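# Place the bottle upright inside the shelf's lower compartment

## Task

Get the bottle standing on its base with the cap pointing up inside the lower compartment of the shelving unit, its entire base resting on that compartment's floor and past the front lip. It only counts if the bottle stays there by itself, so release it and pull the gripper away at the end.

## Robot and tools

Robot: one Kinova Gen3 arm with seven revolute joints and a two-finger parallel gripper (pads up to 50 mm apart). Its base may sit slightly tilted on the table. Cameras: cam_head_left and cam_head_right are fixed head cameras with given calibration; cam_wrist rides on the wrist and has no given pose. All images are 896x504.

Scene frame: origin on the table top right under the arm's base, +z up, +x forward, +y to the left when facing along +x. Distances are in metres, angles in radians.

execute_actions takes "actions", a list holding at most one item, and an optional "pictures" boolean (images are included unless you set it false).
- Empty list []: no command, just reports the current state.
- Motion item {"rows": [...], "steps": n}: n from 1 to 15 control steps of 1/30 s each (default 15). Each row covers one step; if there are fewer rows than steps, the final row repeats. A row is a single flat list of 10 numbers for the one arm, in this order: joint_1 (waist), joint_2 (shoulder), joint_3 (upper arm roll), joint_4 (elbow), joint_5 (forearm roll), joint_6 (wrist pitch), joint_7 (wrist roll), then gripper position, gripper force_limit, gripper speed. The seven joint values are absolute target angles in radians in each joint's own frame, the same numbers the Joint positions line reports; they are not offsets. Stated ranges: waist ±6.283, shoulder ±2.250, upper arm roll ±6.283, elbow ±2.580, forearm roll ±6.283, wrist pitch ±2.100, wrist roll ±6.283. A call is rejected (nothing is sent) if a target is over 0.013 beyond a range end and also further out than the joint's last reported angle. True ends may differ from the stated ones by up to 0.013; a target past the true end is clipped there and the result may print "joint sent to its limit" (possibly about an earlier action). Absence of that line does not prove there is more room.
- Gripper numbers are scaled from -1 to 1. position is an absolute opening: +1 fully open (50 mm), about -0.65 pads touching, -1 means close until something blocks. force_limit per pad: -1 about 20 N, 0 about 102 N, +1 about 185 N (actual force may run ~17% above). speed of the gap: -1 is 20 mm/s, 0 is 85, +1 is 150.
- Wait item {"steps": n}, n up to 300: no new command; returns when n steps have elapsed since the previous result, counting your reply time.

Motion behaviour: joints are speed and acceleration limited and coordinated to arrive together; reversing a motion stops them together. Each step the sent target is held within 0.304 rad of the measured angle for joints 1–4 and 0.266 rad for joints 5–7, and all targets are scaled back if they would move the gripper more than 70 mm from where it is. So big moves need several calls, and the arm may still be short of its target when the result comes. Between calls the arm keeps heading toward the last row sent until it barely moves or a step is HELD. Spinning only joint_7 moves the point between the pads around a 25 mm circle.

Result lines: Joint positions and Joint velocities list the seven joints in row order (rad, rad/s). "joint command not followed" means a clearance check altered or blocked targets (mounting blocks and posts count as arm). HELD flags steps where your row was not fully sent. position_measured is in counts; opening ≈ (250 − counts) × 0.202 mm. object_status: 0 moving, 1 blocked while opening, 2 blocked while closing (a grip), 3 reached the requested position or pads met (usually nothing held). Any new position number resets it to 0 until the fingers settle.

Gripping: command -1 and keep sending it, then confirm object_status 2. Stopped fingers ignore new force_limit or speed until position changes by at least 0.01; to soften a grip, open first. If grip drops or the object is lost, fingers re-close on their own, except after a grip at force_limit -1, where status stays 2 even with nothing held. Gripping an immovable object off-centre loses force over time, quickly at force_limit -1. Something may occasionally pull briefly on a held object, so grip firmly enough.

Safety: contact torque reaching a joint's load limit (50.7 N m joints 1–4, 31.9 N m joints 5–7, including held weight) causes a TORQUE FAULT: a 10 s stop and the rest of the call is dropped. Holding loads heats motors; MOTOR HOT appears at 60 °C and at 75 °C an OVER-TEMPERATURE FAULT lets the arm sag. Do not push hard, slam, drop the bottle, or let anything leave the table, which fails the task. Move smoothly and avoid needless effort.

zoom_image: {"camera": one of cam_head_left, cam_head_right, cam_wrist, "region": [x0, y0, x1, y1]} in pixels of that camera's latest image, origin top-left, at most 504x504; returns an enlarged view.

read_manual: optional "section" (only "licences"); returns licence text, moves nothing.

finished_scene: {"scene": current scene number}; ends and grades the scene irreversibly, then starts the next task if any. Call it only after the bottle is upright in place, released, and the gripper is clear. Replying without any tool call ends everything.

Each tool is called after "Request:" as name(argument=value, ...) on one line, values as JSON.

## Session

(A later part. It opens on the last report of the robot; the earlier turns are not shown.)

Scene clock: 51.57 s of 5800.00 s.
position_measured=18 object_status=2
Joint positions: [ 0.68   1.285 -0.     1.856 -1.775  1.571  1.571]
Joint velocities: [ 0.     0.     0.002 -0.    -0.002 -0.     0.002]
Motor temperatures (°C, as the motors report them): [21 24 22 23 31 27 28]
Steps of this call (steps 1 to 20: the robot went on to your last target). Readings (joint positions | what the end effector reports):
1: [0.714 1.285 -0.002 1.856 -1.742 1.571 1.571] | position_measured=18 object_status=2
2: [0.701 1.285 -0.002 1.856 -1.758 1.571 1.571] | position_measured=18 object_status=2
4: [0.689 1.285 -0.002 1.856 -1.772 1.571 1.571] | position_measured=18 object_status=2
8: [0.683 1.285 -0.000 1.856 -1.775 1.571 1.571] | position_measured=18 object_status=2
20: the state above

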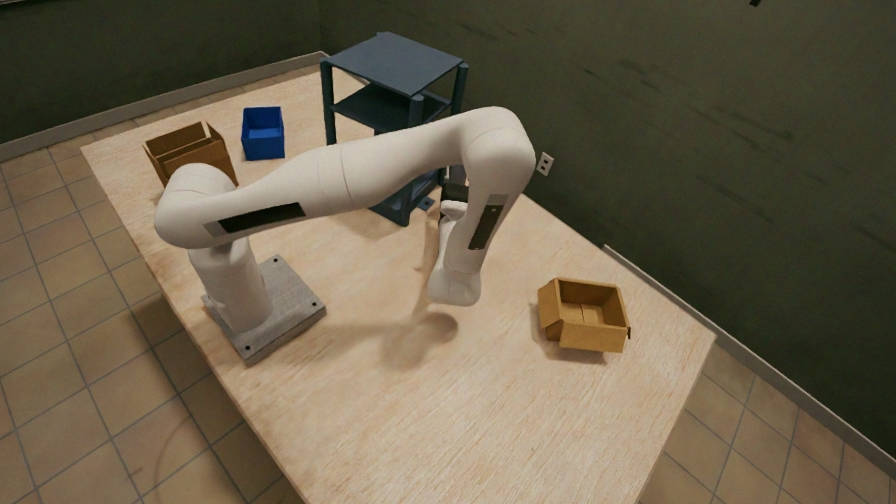

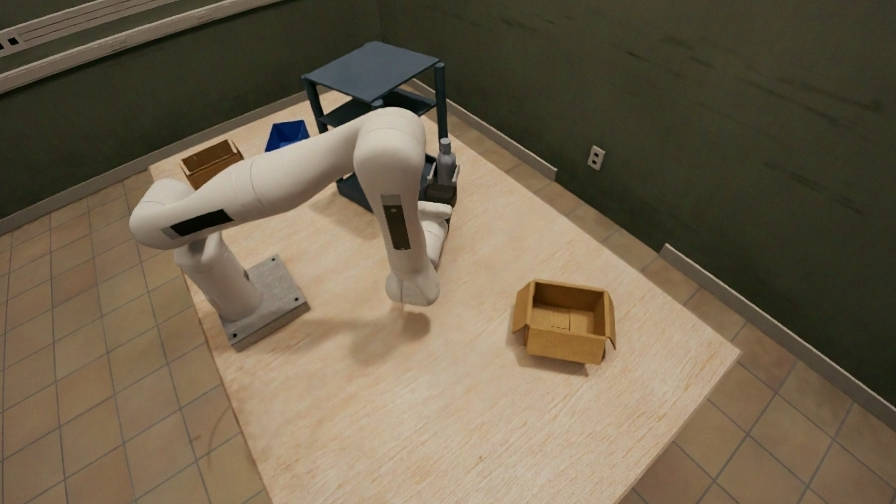

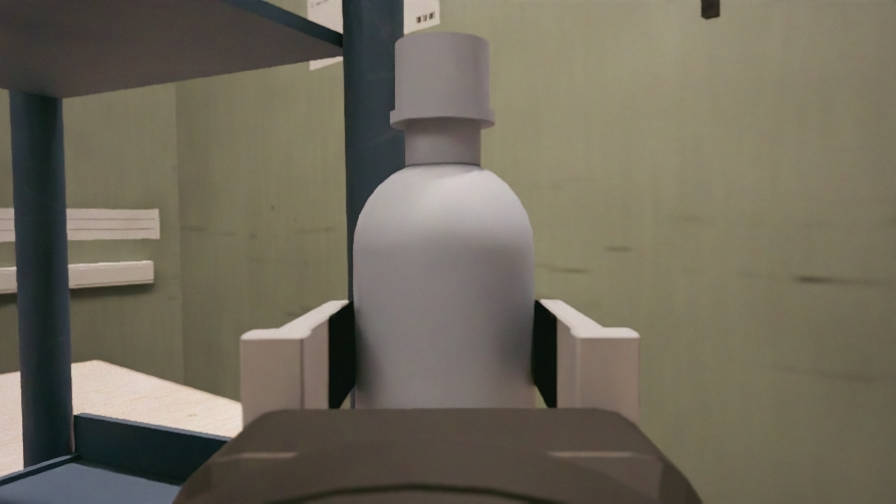

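Request:
execute_actions(actions=[{"rows":[[0.6,1.265,0,1.876,-1.72,1.571,1.571,-1,-0.3,0]]}], pictures=false)

Request:
execute_actions(actions=[{"steps":8}])

Scene clock: 53.37 s of 5800.00 s.
position_measured=18 object_status=2
Joint positions: [ 0.601  1.265 -0.     1.876 -1.72   1.571  1.571]
Joint velocities: [-0.008 -0.003  0.001  0.     0.003  0.    -0.   ]
Motor temperatures (°C, as the motors report them): [21 24 22 23 31 27 28]
Steps of this call (steps 1 to 15: the robot went on to your last target; steps 16 to 39: nothing new was sent; steps 40 to 54: all 15 steps of this action). Readings (joint positions | what the end effector reports):
40: [0.679 1.285 0.000 1.856 -1.775 1.571 1.571] | position_measured=18 object_status=2
41: [0.672 1.283 0.002 1.857 -1.772 1.571 1.571] | position_measured=18 object_status=2
43: [0.643 1.275 0.003 1.863 -1.755 1.571 1.571] | position_measured=18 object_status=2
47: [0.606 1.267 -0.003 1.875 -1.721 1.571 1.571] | position_measured=18 object_status=2
54: the state above

Scene clock: 53.63 s of 5800.00 s.
position_measured=18 object_status=2
Joint positions: [ 0.6    1.265 -0.     1.876 -1.72   1.571  1.571]
Joint velocities: [-0.002 -0.001  0.001  0.    -0.    -0.001 -0.   ]
Motor temperatures (°C, as the motors report them): [21 24 22 23 31 27 28]
Steps of this call (steps 1 to 8: the robot went on to your last target). Readings (joint positions | what the end effector reports):
1: [0.601 1.265 -0.000 1.876 -1.720 1.571 1.571] | position_measured=18 object_status=2
2: [0.600 1.265 -0.000 1.876 -1.720 1.571 1.571] | position_measured=18 object_status=2
4: [0.600 1.265 -0.000 1.876 -1.720 1.571 1.571] | position_measured=18 object_status=2
8: the state above

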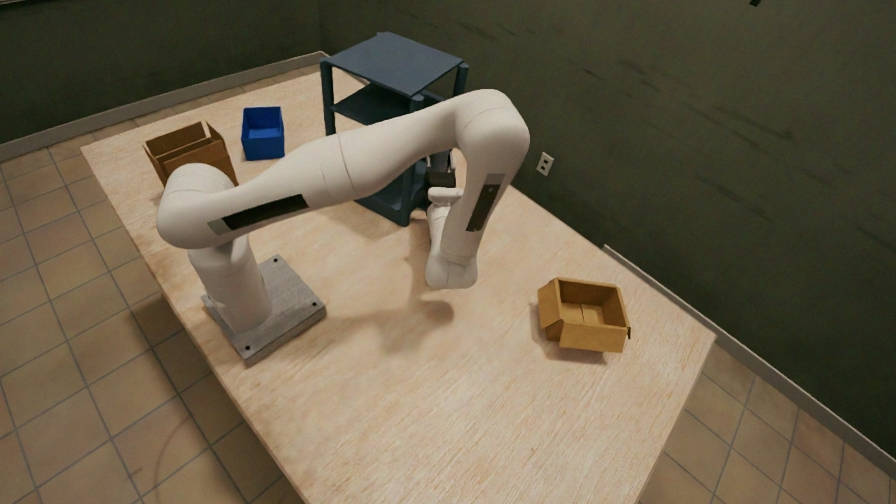

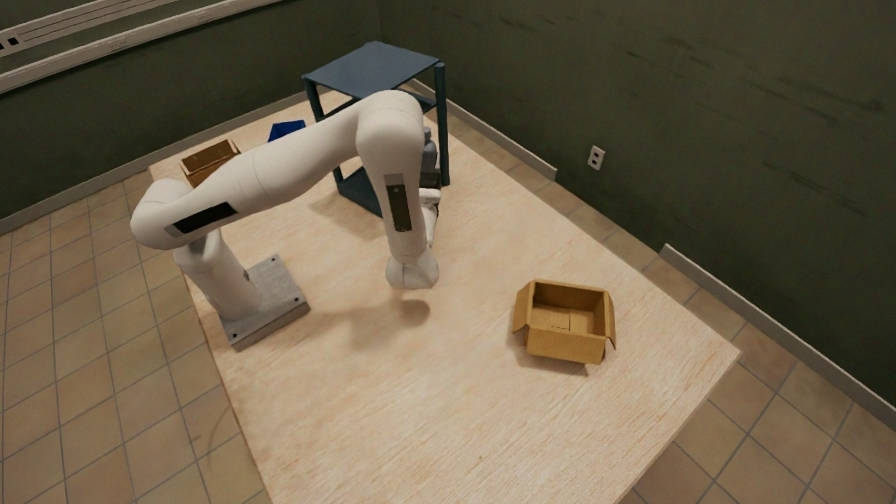

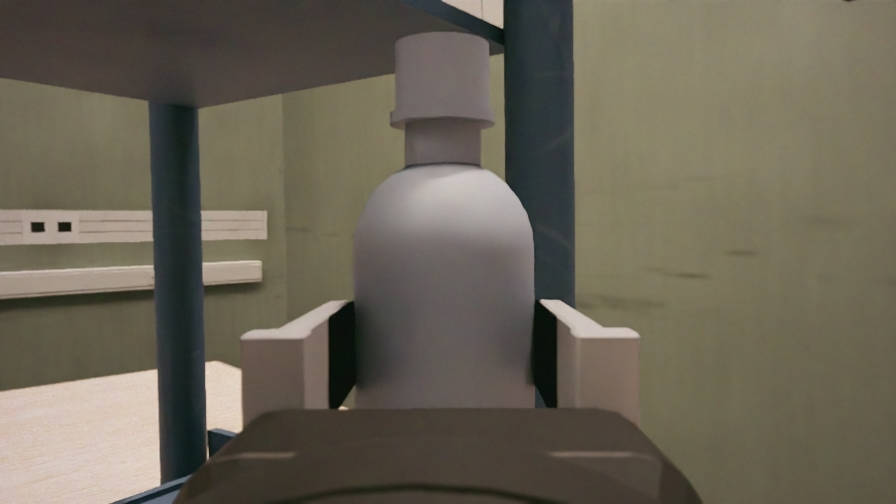

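Request:
execute_actions(actions=[{"rows":[[0.57,1.265,0,1.876,-1.72,1.571,1.571,-1,-0.3,0],[0.57,1.265,0,1.876,-1.72,1.571,1.571,-1,-0.3,0],[0.54,1.265,0,1.876,-1.72,1.571,1.571,-1,-0.3,0],[0.54,1.265,0,1.876,-1.72,1.571,1.571,-1,-0.3,0],[0.54,1.265,0,1.876,-1.72,1.571,1.571,-1,-0.3,0],[0.5,1.265,0,1.876,-1.75,1.571,1.571,-1,-0.3,0],[0.5,1.265,0,1.876,-1.75,1.571,1.571,-1,-0.3,0],[0.46,1.265,0,1.876,-1.785,1.571,1.571,-1,-0.3,0]]}], pictures=false)

Request:
execute_actions(actions=[{"steps":8}])

Scene clock: 56.33 s of 5800.00 s.
position_measured=18 object_status=2
Joint positions: [ 0.465  1.265 -0.001  1.876 -1.784  1.571  1.571]
Joint velocities: [-0.039 -0.001  0.018 -0.001 -0.029 -0.001 -0.   ]
Motor temperatures (°C, as the motors report them): [21 24 22 23 31 27 28]
Steps of this call (steps 1 to 15: the robot went on to your last target; steps 16 to 66: nothing new was sent; steps 67 to 81: all 15 steps of this action). Readings (joint positions | what the end effector reports):
67: [0.598 1.265 0.000 1.876 -1.720 1.571 1.571] | position_measured=18 object_status=2
68: [0.592 1.265 0.002 1.876 -1.721 1.571 1.571] | position_measured=18 object_status=2
70: [0.571 1.265 0.001 1.876 -1.721 1.571 1.571] | position_measured=18 object_status=2
74: [0.526 1.265 0.000 1.876 -1.728 1.571 1.571] | position_measured=18 object_status=2
81: the state above

Scene clock: 56.60 s of 5800.00 s.
position_measured=18 object_status=2
Joint positions: [ 0.46   1.265 -0.     1.876 -1.785  1.571  1.571]
Joint velocities: [-0.005 -0.002 -0.    -0.     0.001 -0.001  0.   ]
Motor temperatures (°C, as the motors report them): [21 24 22 23 31 27 28]
Steps of this call (steps 1 to 8: the robot went on to your last target). Readings (joint positions | what the end effector reports):
1: [0.464 1.265 -0.001 1.876 -1.784 1.571 1.571] | position_measured=18 object_status=2
2: [0.463 1.265 -0.000 1.876 -1.785 1.571 1.571] | position_measured=18 object_status=2
4: [0.462 1.265 -0.000 1.876 -1.785 1.571 1.571] | position_measured=18 object_status=2
8: the state above

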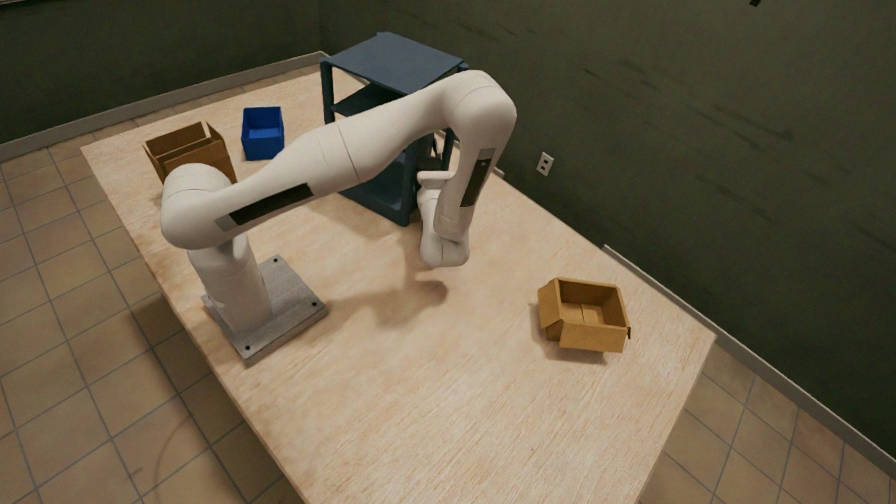

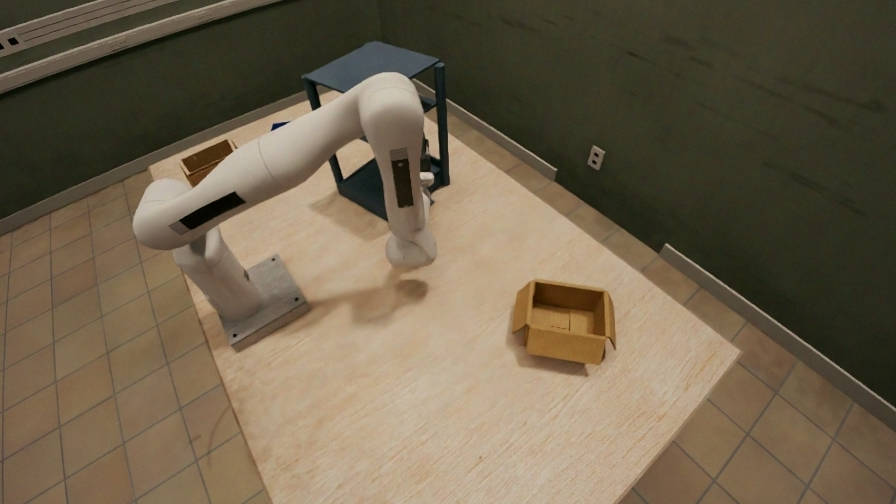

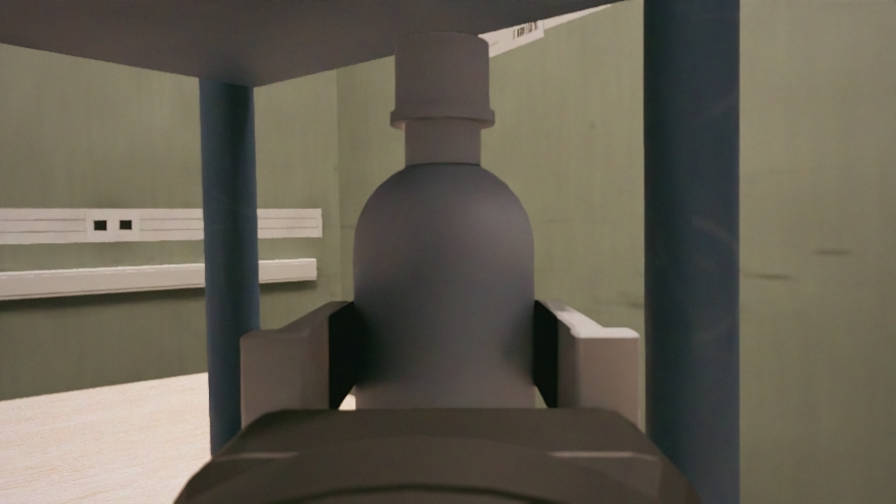

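Request:
execute_actions(actions=[{"rows":[[0.46,1.28,0,1.861,-1.775,1.571,1.571,-1,-0.3,0],[0.46,1.28,0,1.861,-1.775,1.571,1.571,-1,-0.3,0],[0.46,1.295,0,1.846,-1.765,1.571,1.571,-1,-0.3,0],[0.46,1.295,0,1.846,-1.765,1.571,1.571,-1,-0.3,0],[0.46,1.31,0,1.831,-1.765,1.571,1.571,-1,-0.3,0]]}], pictures=false)

Request:
execute_actions(actions=[{"rows":[[0.46,1.325,0,1.816,-1.765,1.571,1.571,-1,-0.3,0]]}], pictures=false)

Scene clock: 58.60 s of 5800.00 s.
position_measured=18 object_status=2
Joint positions: [ 0.46   1.309  0.     1.831 -1.765  1.571  1.571]
Joint velocities: [ 0.001  0.008  0.    -0.003  0.001 -0.002 -0.   ]
Motor temperatures (°C, as the motors report them): [21 24 22 23 31 27 28]
Steps of this call (steps 1 to 15: the robot went on to your last target; steps 16 to 45: nothing new was sent; steps 46 to 60: all 15 steps of this action). Readings (joint positions | what the end effector reports):
46: [0.460 1.266 -0.000 1.875 -1.784 1.571 1.571] | position_measured=18 object_status=2
47: [0.460 1.271 -0.000 1.870 -1.782 1.572 1.571] | position_measured=18 object_status=2
49: [0.460 1.282 -0.000 1.860 -1.775 1.571 1.571] | position_measured=18 object_status=2
53: [0.460 1.304 0.000 1.837 -1.766 1.571 1.571] | position_measured=18 object_status=2
60: the state above

Scene clock: 59.10 s of 5800.00 s.
position_measured=18 object_status=2
Joint positions: [ 0.46   1.325  0.     1.816 -1.765  1.571  1.571]
Joint velocities: [-0.001  0.     0.001 -0.     0.     0.    -0.   ]
Motor temperatures (°C, as the motors report them): [21 24 22 23 31 27 28]
Steps of this call (steps 1 to 15: all 15 steps of this action). Readings (joint positions | what the end effector reports):
1: [0.460 1.311 -0.000 1.830 -1.765 1.571 1.571] | position_measured=18 object_status=2
2: [0.460 1.316 -0.000 1.826 -1.765 1.572 1.571] | position_measured=18 object_status=2
4: [0.460 1.322 0.000 1.820 -1.765 1.571 1.571] | position_measured=18 object_status=2
8: [0.460 1.324 0.000 1.817 -1.765 1.571 1.571] | position_measured=18 object_status=2
15: the state above

Request:
execute_actions(actions=[{"rows":[[0.46,1.34,0,1.801,-1.765,1.571,1.571,-1,-0.3,0]]}], pictures=false)

Request:
execute_actions(actions=[{"rows":[[0.46,1.352,0,1.789,-1.765,1.571,1.571,-1,-0.3,0]]}], pictures=false)

Scene clock: 60.77 s of 5800.00 s.
position_measured=18 object_status=2
Joint positions: [ 0.46   1.337 -0.002  1.801 -1.764  1.575  1.571]
Joint velocities: [ 0.003  0.    -0.    -0.     0.001  0.     0.001]
Motor temperatures (°C, as the motors report them): [21 24 22 23 31 27 28]
Steps of this call (steps 1 to 15: the robot went on to your last target; steps 16 to 35: nothing new was sent; steps 36 to 50: all 15 steps of this action). Readings (joint positions | what the end effector reports):
36: [0.460 1.326 -0.000 1.815 -1.765 1.571 1.571] | position_measured=18 object_status=2
37: [0.460 1.331 -0.000 1.810 -1.765 1.572 1.571] | position_measured=18 object_status=2
39: [0.460 1.335 -0.002 1.805 -1.764 1.574 1.571] | position_measured=18 object_status=2
43: [0.460 1.337 -0.002 1.802 -1.764 1.575 1.571] | position_measured=18 object_status=2
50: the state above

Scene clock: 61.27 s of 5800.00 s.
position_measured=18 object_status=2
Joint positions: [ 0.46   1.345 -0.005  1.79  -1.762  1.58   1.571]
Joint velocities: [-0.001 -0.     0.    -0.    -0.     0.002 -0.001]
Motor temperatures (°C, as the motors report them): [21 24 22 23 31 27 28]
Steps of this call (steps 1 to 15: all 15 steps of this action). Readings (joint positions | what the end effector reports):
1: [0.460 1.338 -0.002 1.800 -1.763 1.575 1.571] | position_measured=18 object_status=2
2: [0.460 1.342 -0.003 1.797 -1.763 1.578 1.571] | position_measured=18 object_status=2
4: [0.460 1.344 -0.005 1.792 -1.762 1.579 1.571] | position_measured=18 object_status=2
8: [0.460 1.345 -0.005 1.790 -1.762 1.580 1.571] | position_measured=18 object_status=2
15: the state above

Request:
execute_actions(actions=[{"rows":[[0.46,1.332,0,1.809,-1.765,1.571,1.571,-1,-0.3,0],[0.46,1.332,0,1.809,-1.765,1.571,1.571,-1,-0.3,0],[0.46,1.332,0,1.809,-1.765,1.571,1.571,-1,-0.3,0],[0.46,1.332,0,1.809,-1.765,1.571,1.571,-1,-0.3,0],[0.46,1.332,0,1.809,-1.765,1.571,1.571,-1,-0.3,0],[0.46,1.332,0,1.809,-1.765,1.571,1.571,1,-0.3,0]]}], pictures=false)

Request:
execute_actions(actions=[{"rows":[[0.6,1.325,0,1.816,-1.617,1.571,1.571,1,-0.3,0]]}], pictures=false)

Request:
execute_actions(actions=[{"rows":[[1.1,1.3,0,1.841,-1.55,1.571,1.571,1,-0.3,0]]}], pictures=false)

Request:
execute_actions(actions=[{"steps":20}])

Request:
zoom_image(camera="cam_head_right", region=[290, 40, 500, 240])

Scene clock: 64.30 s of 5800.00 s.
position_measured=3 object_status=0
Joint positions: [ 0.46   1.332 -0.     1.809 -1.765  1.571  1.571]
Joint velocities: [-0.    -0.    -0.001  0.    -0.    -0.001 -0.   ]
Motor temperatures (°C, as the motors report them): [21 24 22 23 31 27 28]
Steps of this call (steps 1 to 15: the robot went on to your last target; steps 16 to 76: nothing new was sent; steps 77 to 91: all 15 steps of this action). Readings (joint positions | what the end effector reports):
77: [0.460 1.344 -0.005 1.791 -1.762 1.579 1.571] | position_measured=18 object_status=2
78: [0.460 1.339 -0.004 1.796 -1.763 1.576 1.571] | position_measured=18 object_status=2
80: [0.460 1.333 -0.001 1.804 -1.765 1.572 1.571] | position_measured=18 object_status=2
84: [0.460 1.332 -0.000 1.808 -1.765 1.571 1.571] | position_measured=3 object_status=0
91: the state above

Scene clock: 64.80 s of 5800.00 s.
position_measured=3 object_status=3
Joint positions: [ 0.598  1.325  0.     1.816 -1.617  1.571  1.571]
Joint velocities: [ 0.021 -0.003 -0.    -0.001 -0.002 -0.     0.   ]
Motor temperatures (°C, as the motors report them): [21 24 22 23 31 27 28]
Steps of this call (steps 1 to 15: all 15 steps of this action). Readings (joint positions | what the end effector reports):
1: [0.462 1.332 -0.000 1.809 -1.764 1.571 1.571] | position_measured=3 object_status=3
2: [0.468 1.332 -0.001 1.809 -1.759 1.571 1.571] | position_measured=3 object_status=3
4: [0.498 1.330 -0.003 1.811 -1.731 1.571 1.571] | position_measured=3 object_status=3
8: [0.577 1.326 0.002 1.815 -1.641 1.571 1.571] | position_measured=3 object_status=3
15: the state above

Scene clock: 65.30 s of 5800.00 s.
position_measured=3 object_status=3
Joint positions: [ 0.926  1.306 -0.001  1.834 -1.568  1.571  1.571]
Joint velocities: [ 0.786 -0.03   0.002  0.029  0.077  0.001 -0.   ]
Motor temperatures (°C, as the motors report them): [21 24 22 23 31 27 28]
Steps of this call (steps 1 to 15: all 15 steps of this action). Readings (joint positions | what the end effector reports):
1: [0.600 1.325 -0.000 1.816 -1.617 1.571 1.571] | position_measured=3 object_status=3
2: [0.607 1.325 -0.001 1.817 -1.615 1.571 1.571] | position_measured=3 object_status=3
4: [0.638 1.322 -0.003 1.819 -1.609 1.571 1.571] | position_measured=3 object_status=3
8: [0.743 1.314 -0.001 1.826 -1.590 1.571 1.571] | position_measured=3 object_status=3
15: the state above

Scene clock: 65.97 s of 5800.00 s.
position_measured=3 object_status=3
Joint positions: [ 1.1    1.3    0.     1.841 -1.55   1.571  1.571]
Joint velocities: [ 0.005 -0.001  0.    -0.     0.003 -0.001  0.   ]
Motor temperatures (°C, as the motors report them): [21 24 22 23 31 27 28]
Steps of this call (steps 1 to 20: the robot went on to your last target). Readings (joint positions | what the end effector reports):
1: [0.953 1.305 -0.000 1.835 -1.565 1.571 1.571] | position_measured=3 object_status=3
2: [0.979 1.304 -0.000 1.836 -1.562 1.571 1.571] | position_measured=3 object_status=3
4: [1.029 1.303 0.000 1.838 -1.557 1.571 1.571] | position_measured=3 object_status=3
8: [1.087 1.300 0.002 1.840 -1.551 1.571 1.571] | position_measured=3 object_status=3
20: the state above

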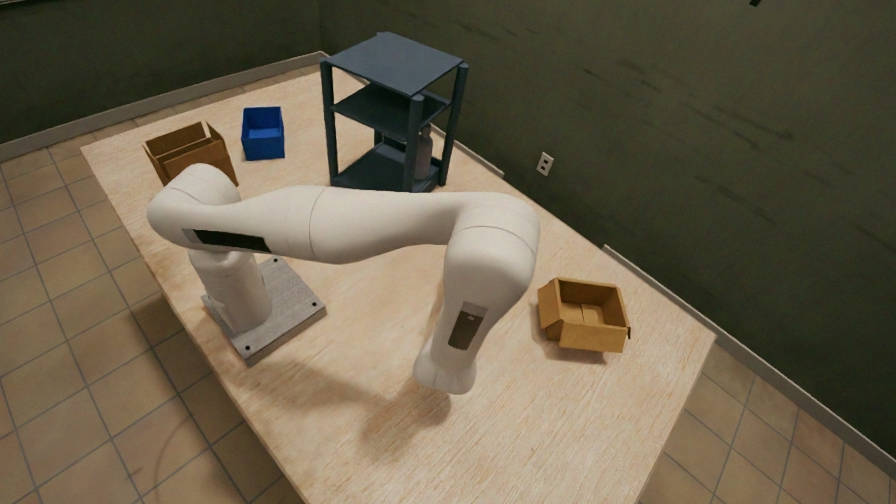

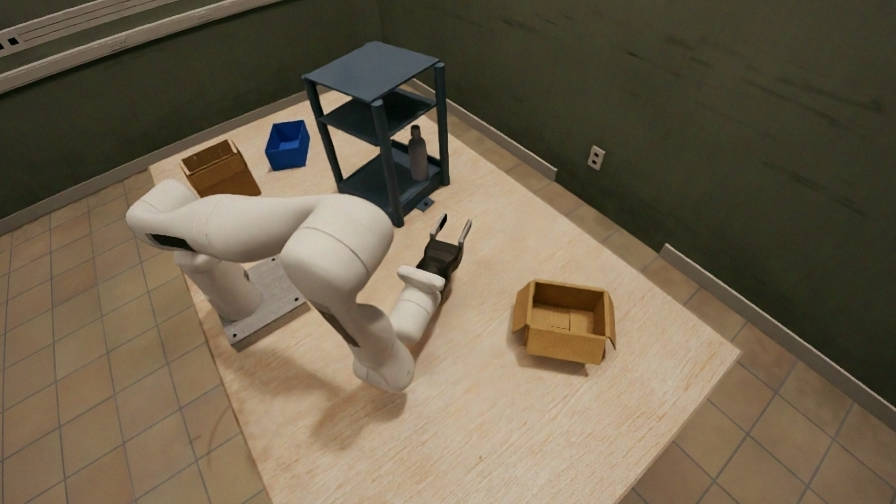

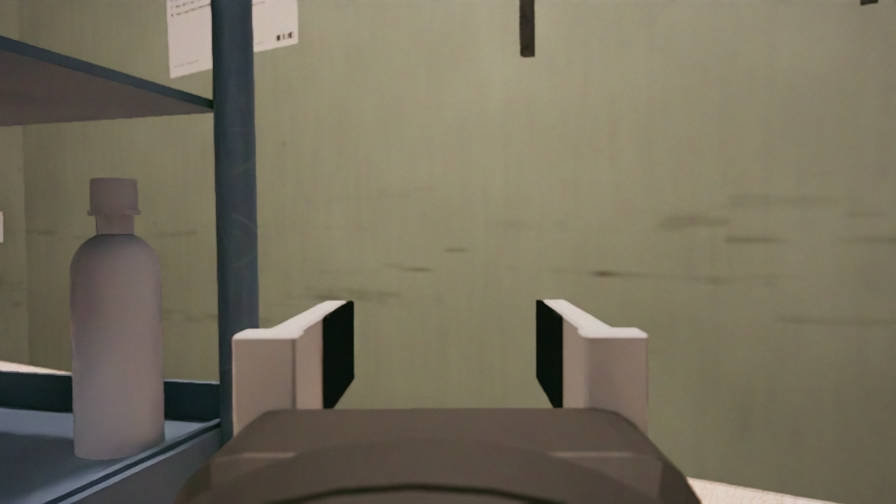

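Region (290, 40, 500, 240) of cam_head_right's 896x504 image, scaled by 2.400, with more detail than that image has; it fills the top 480 rows of this view, and the rest is white.

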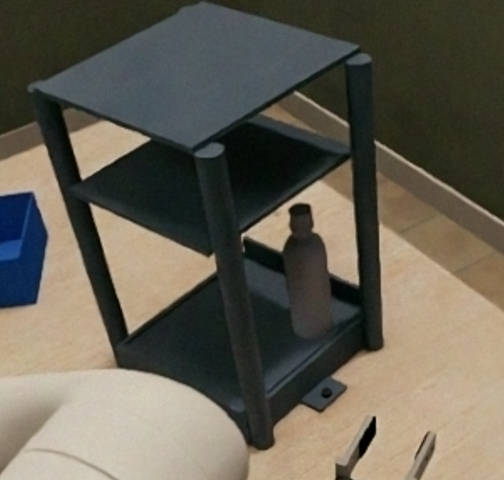

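Request:
finished_scene(scene=2)

The scene is finished: the task was done.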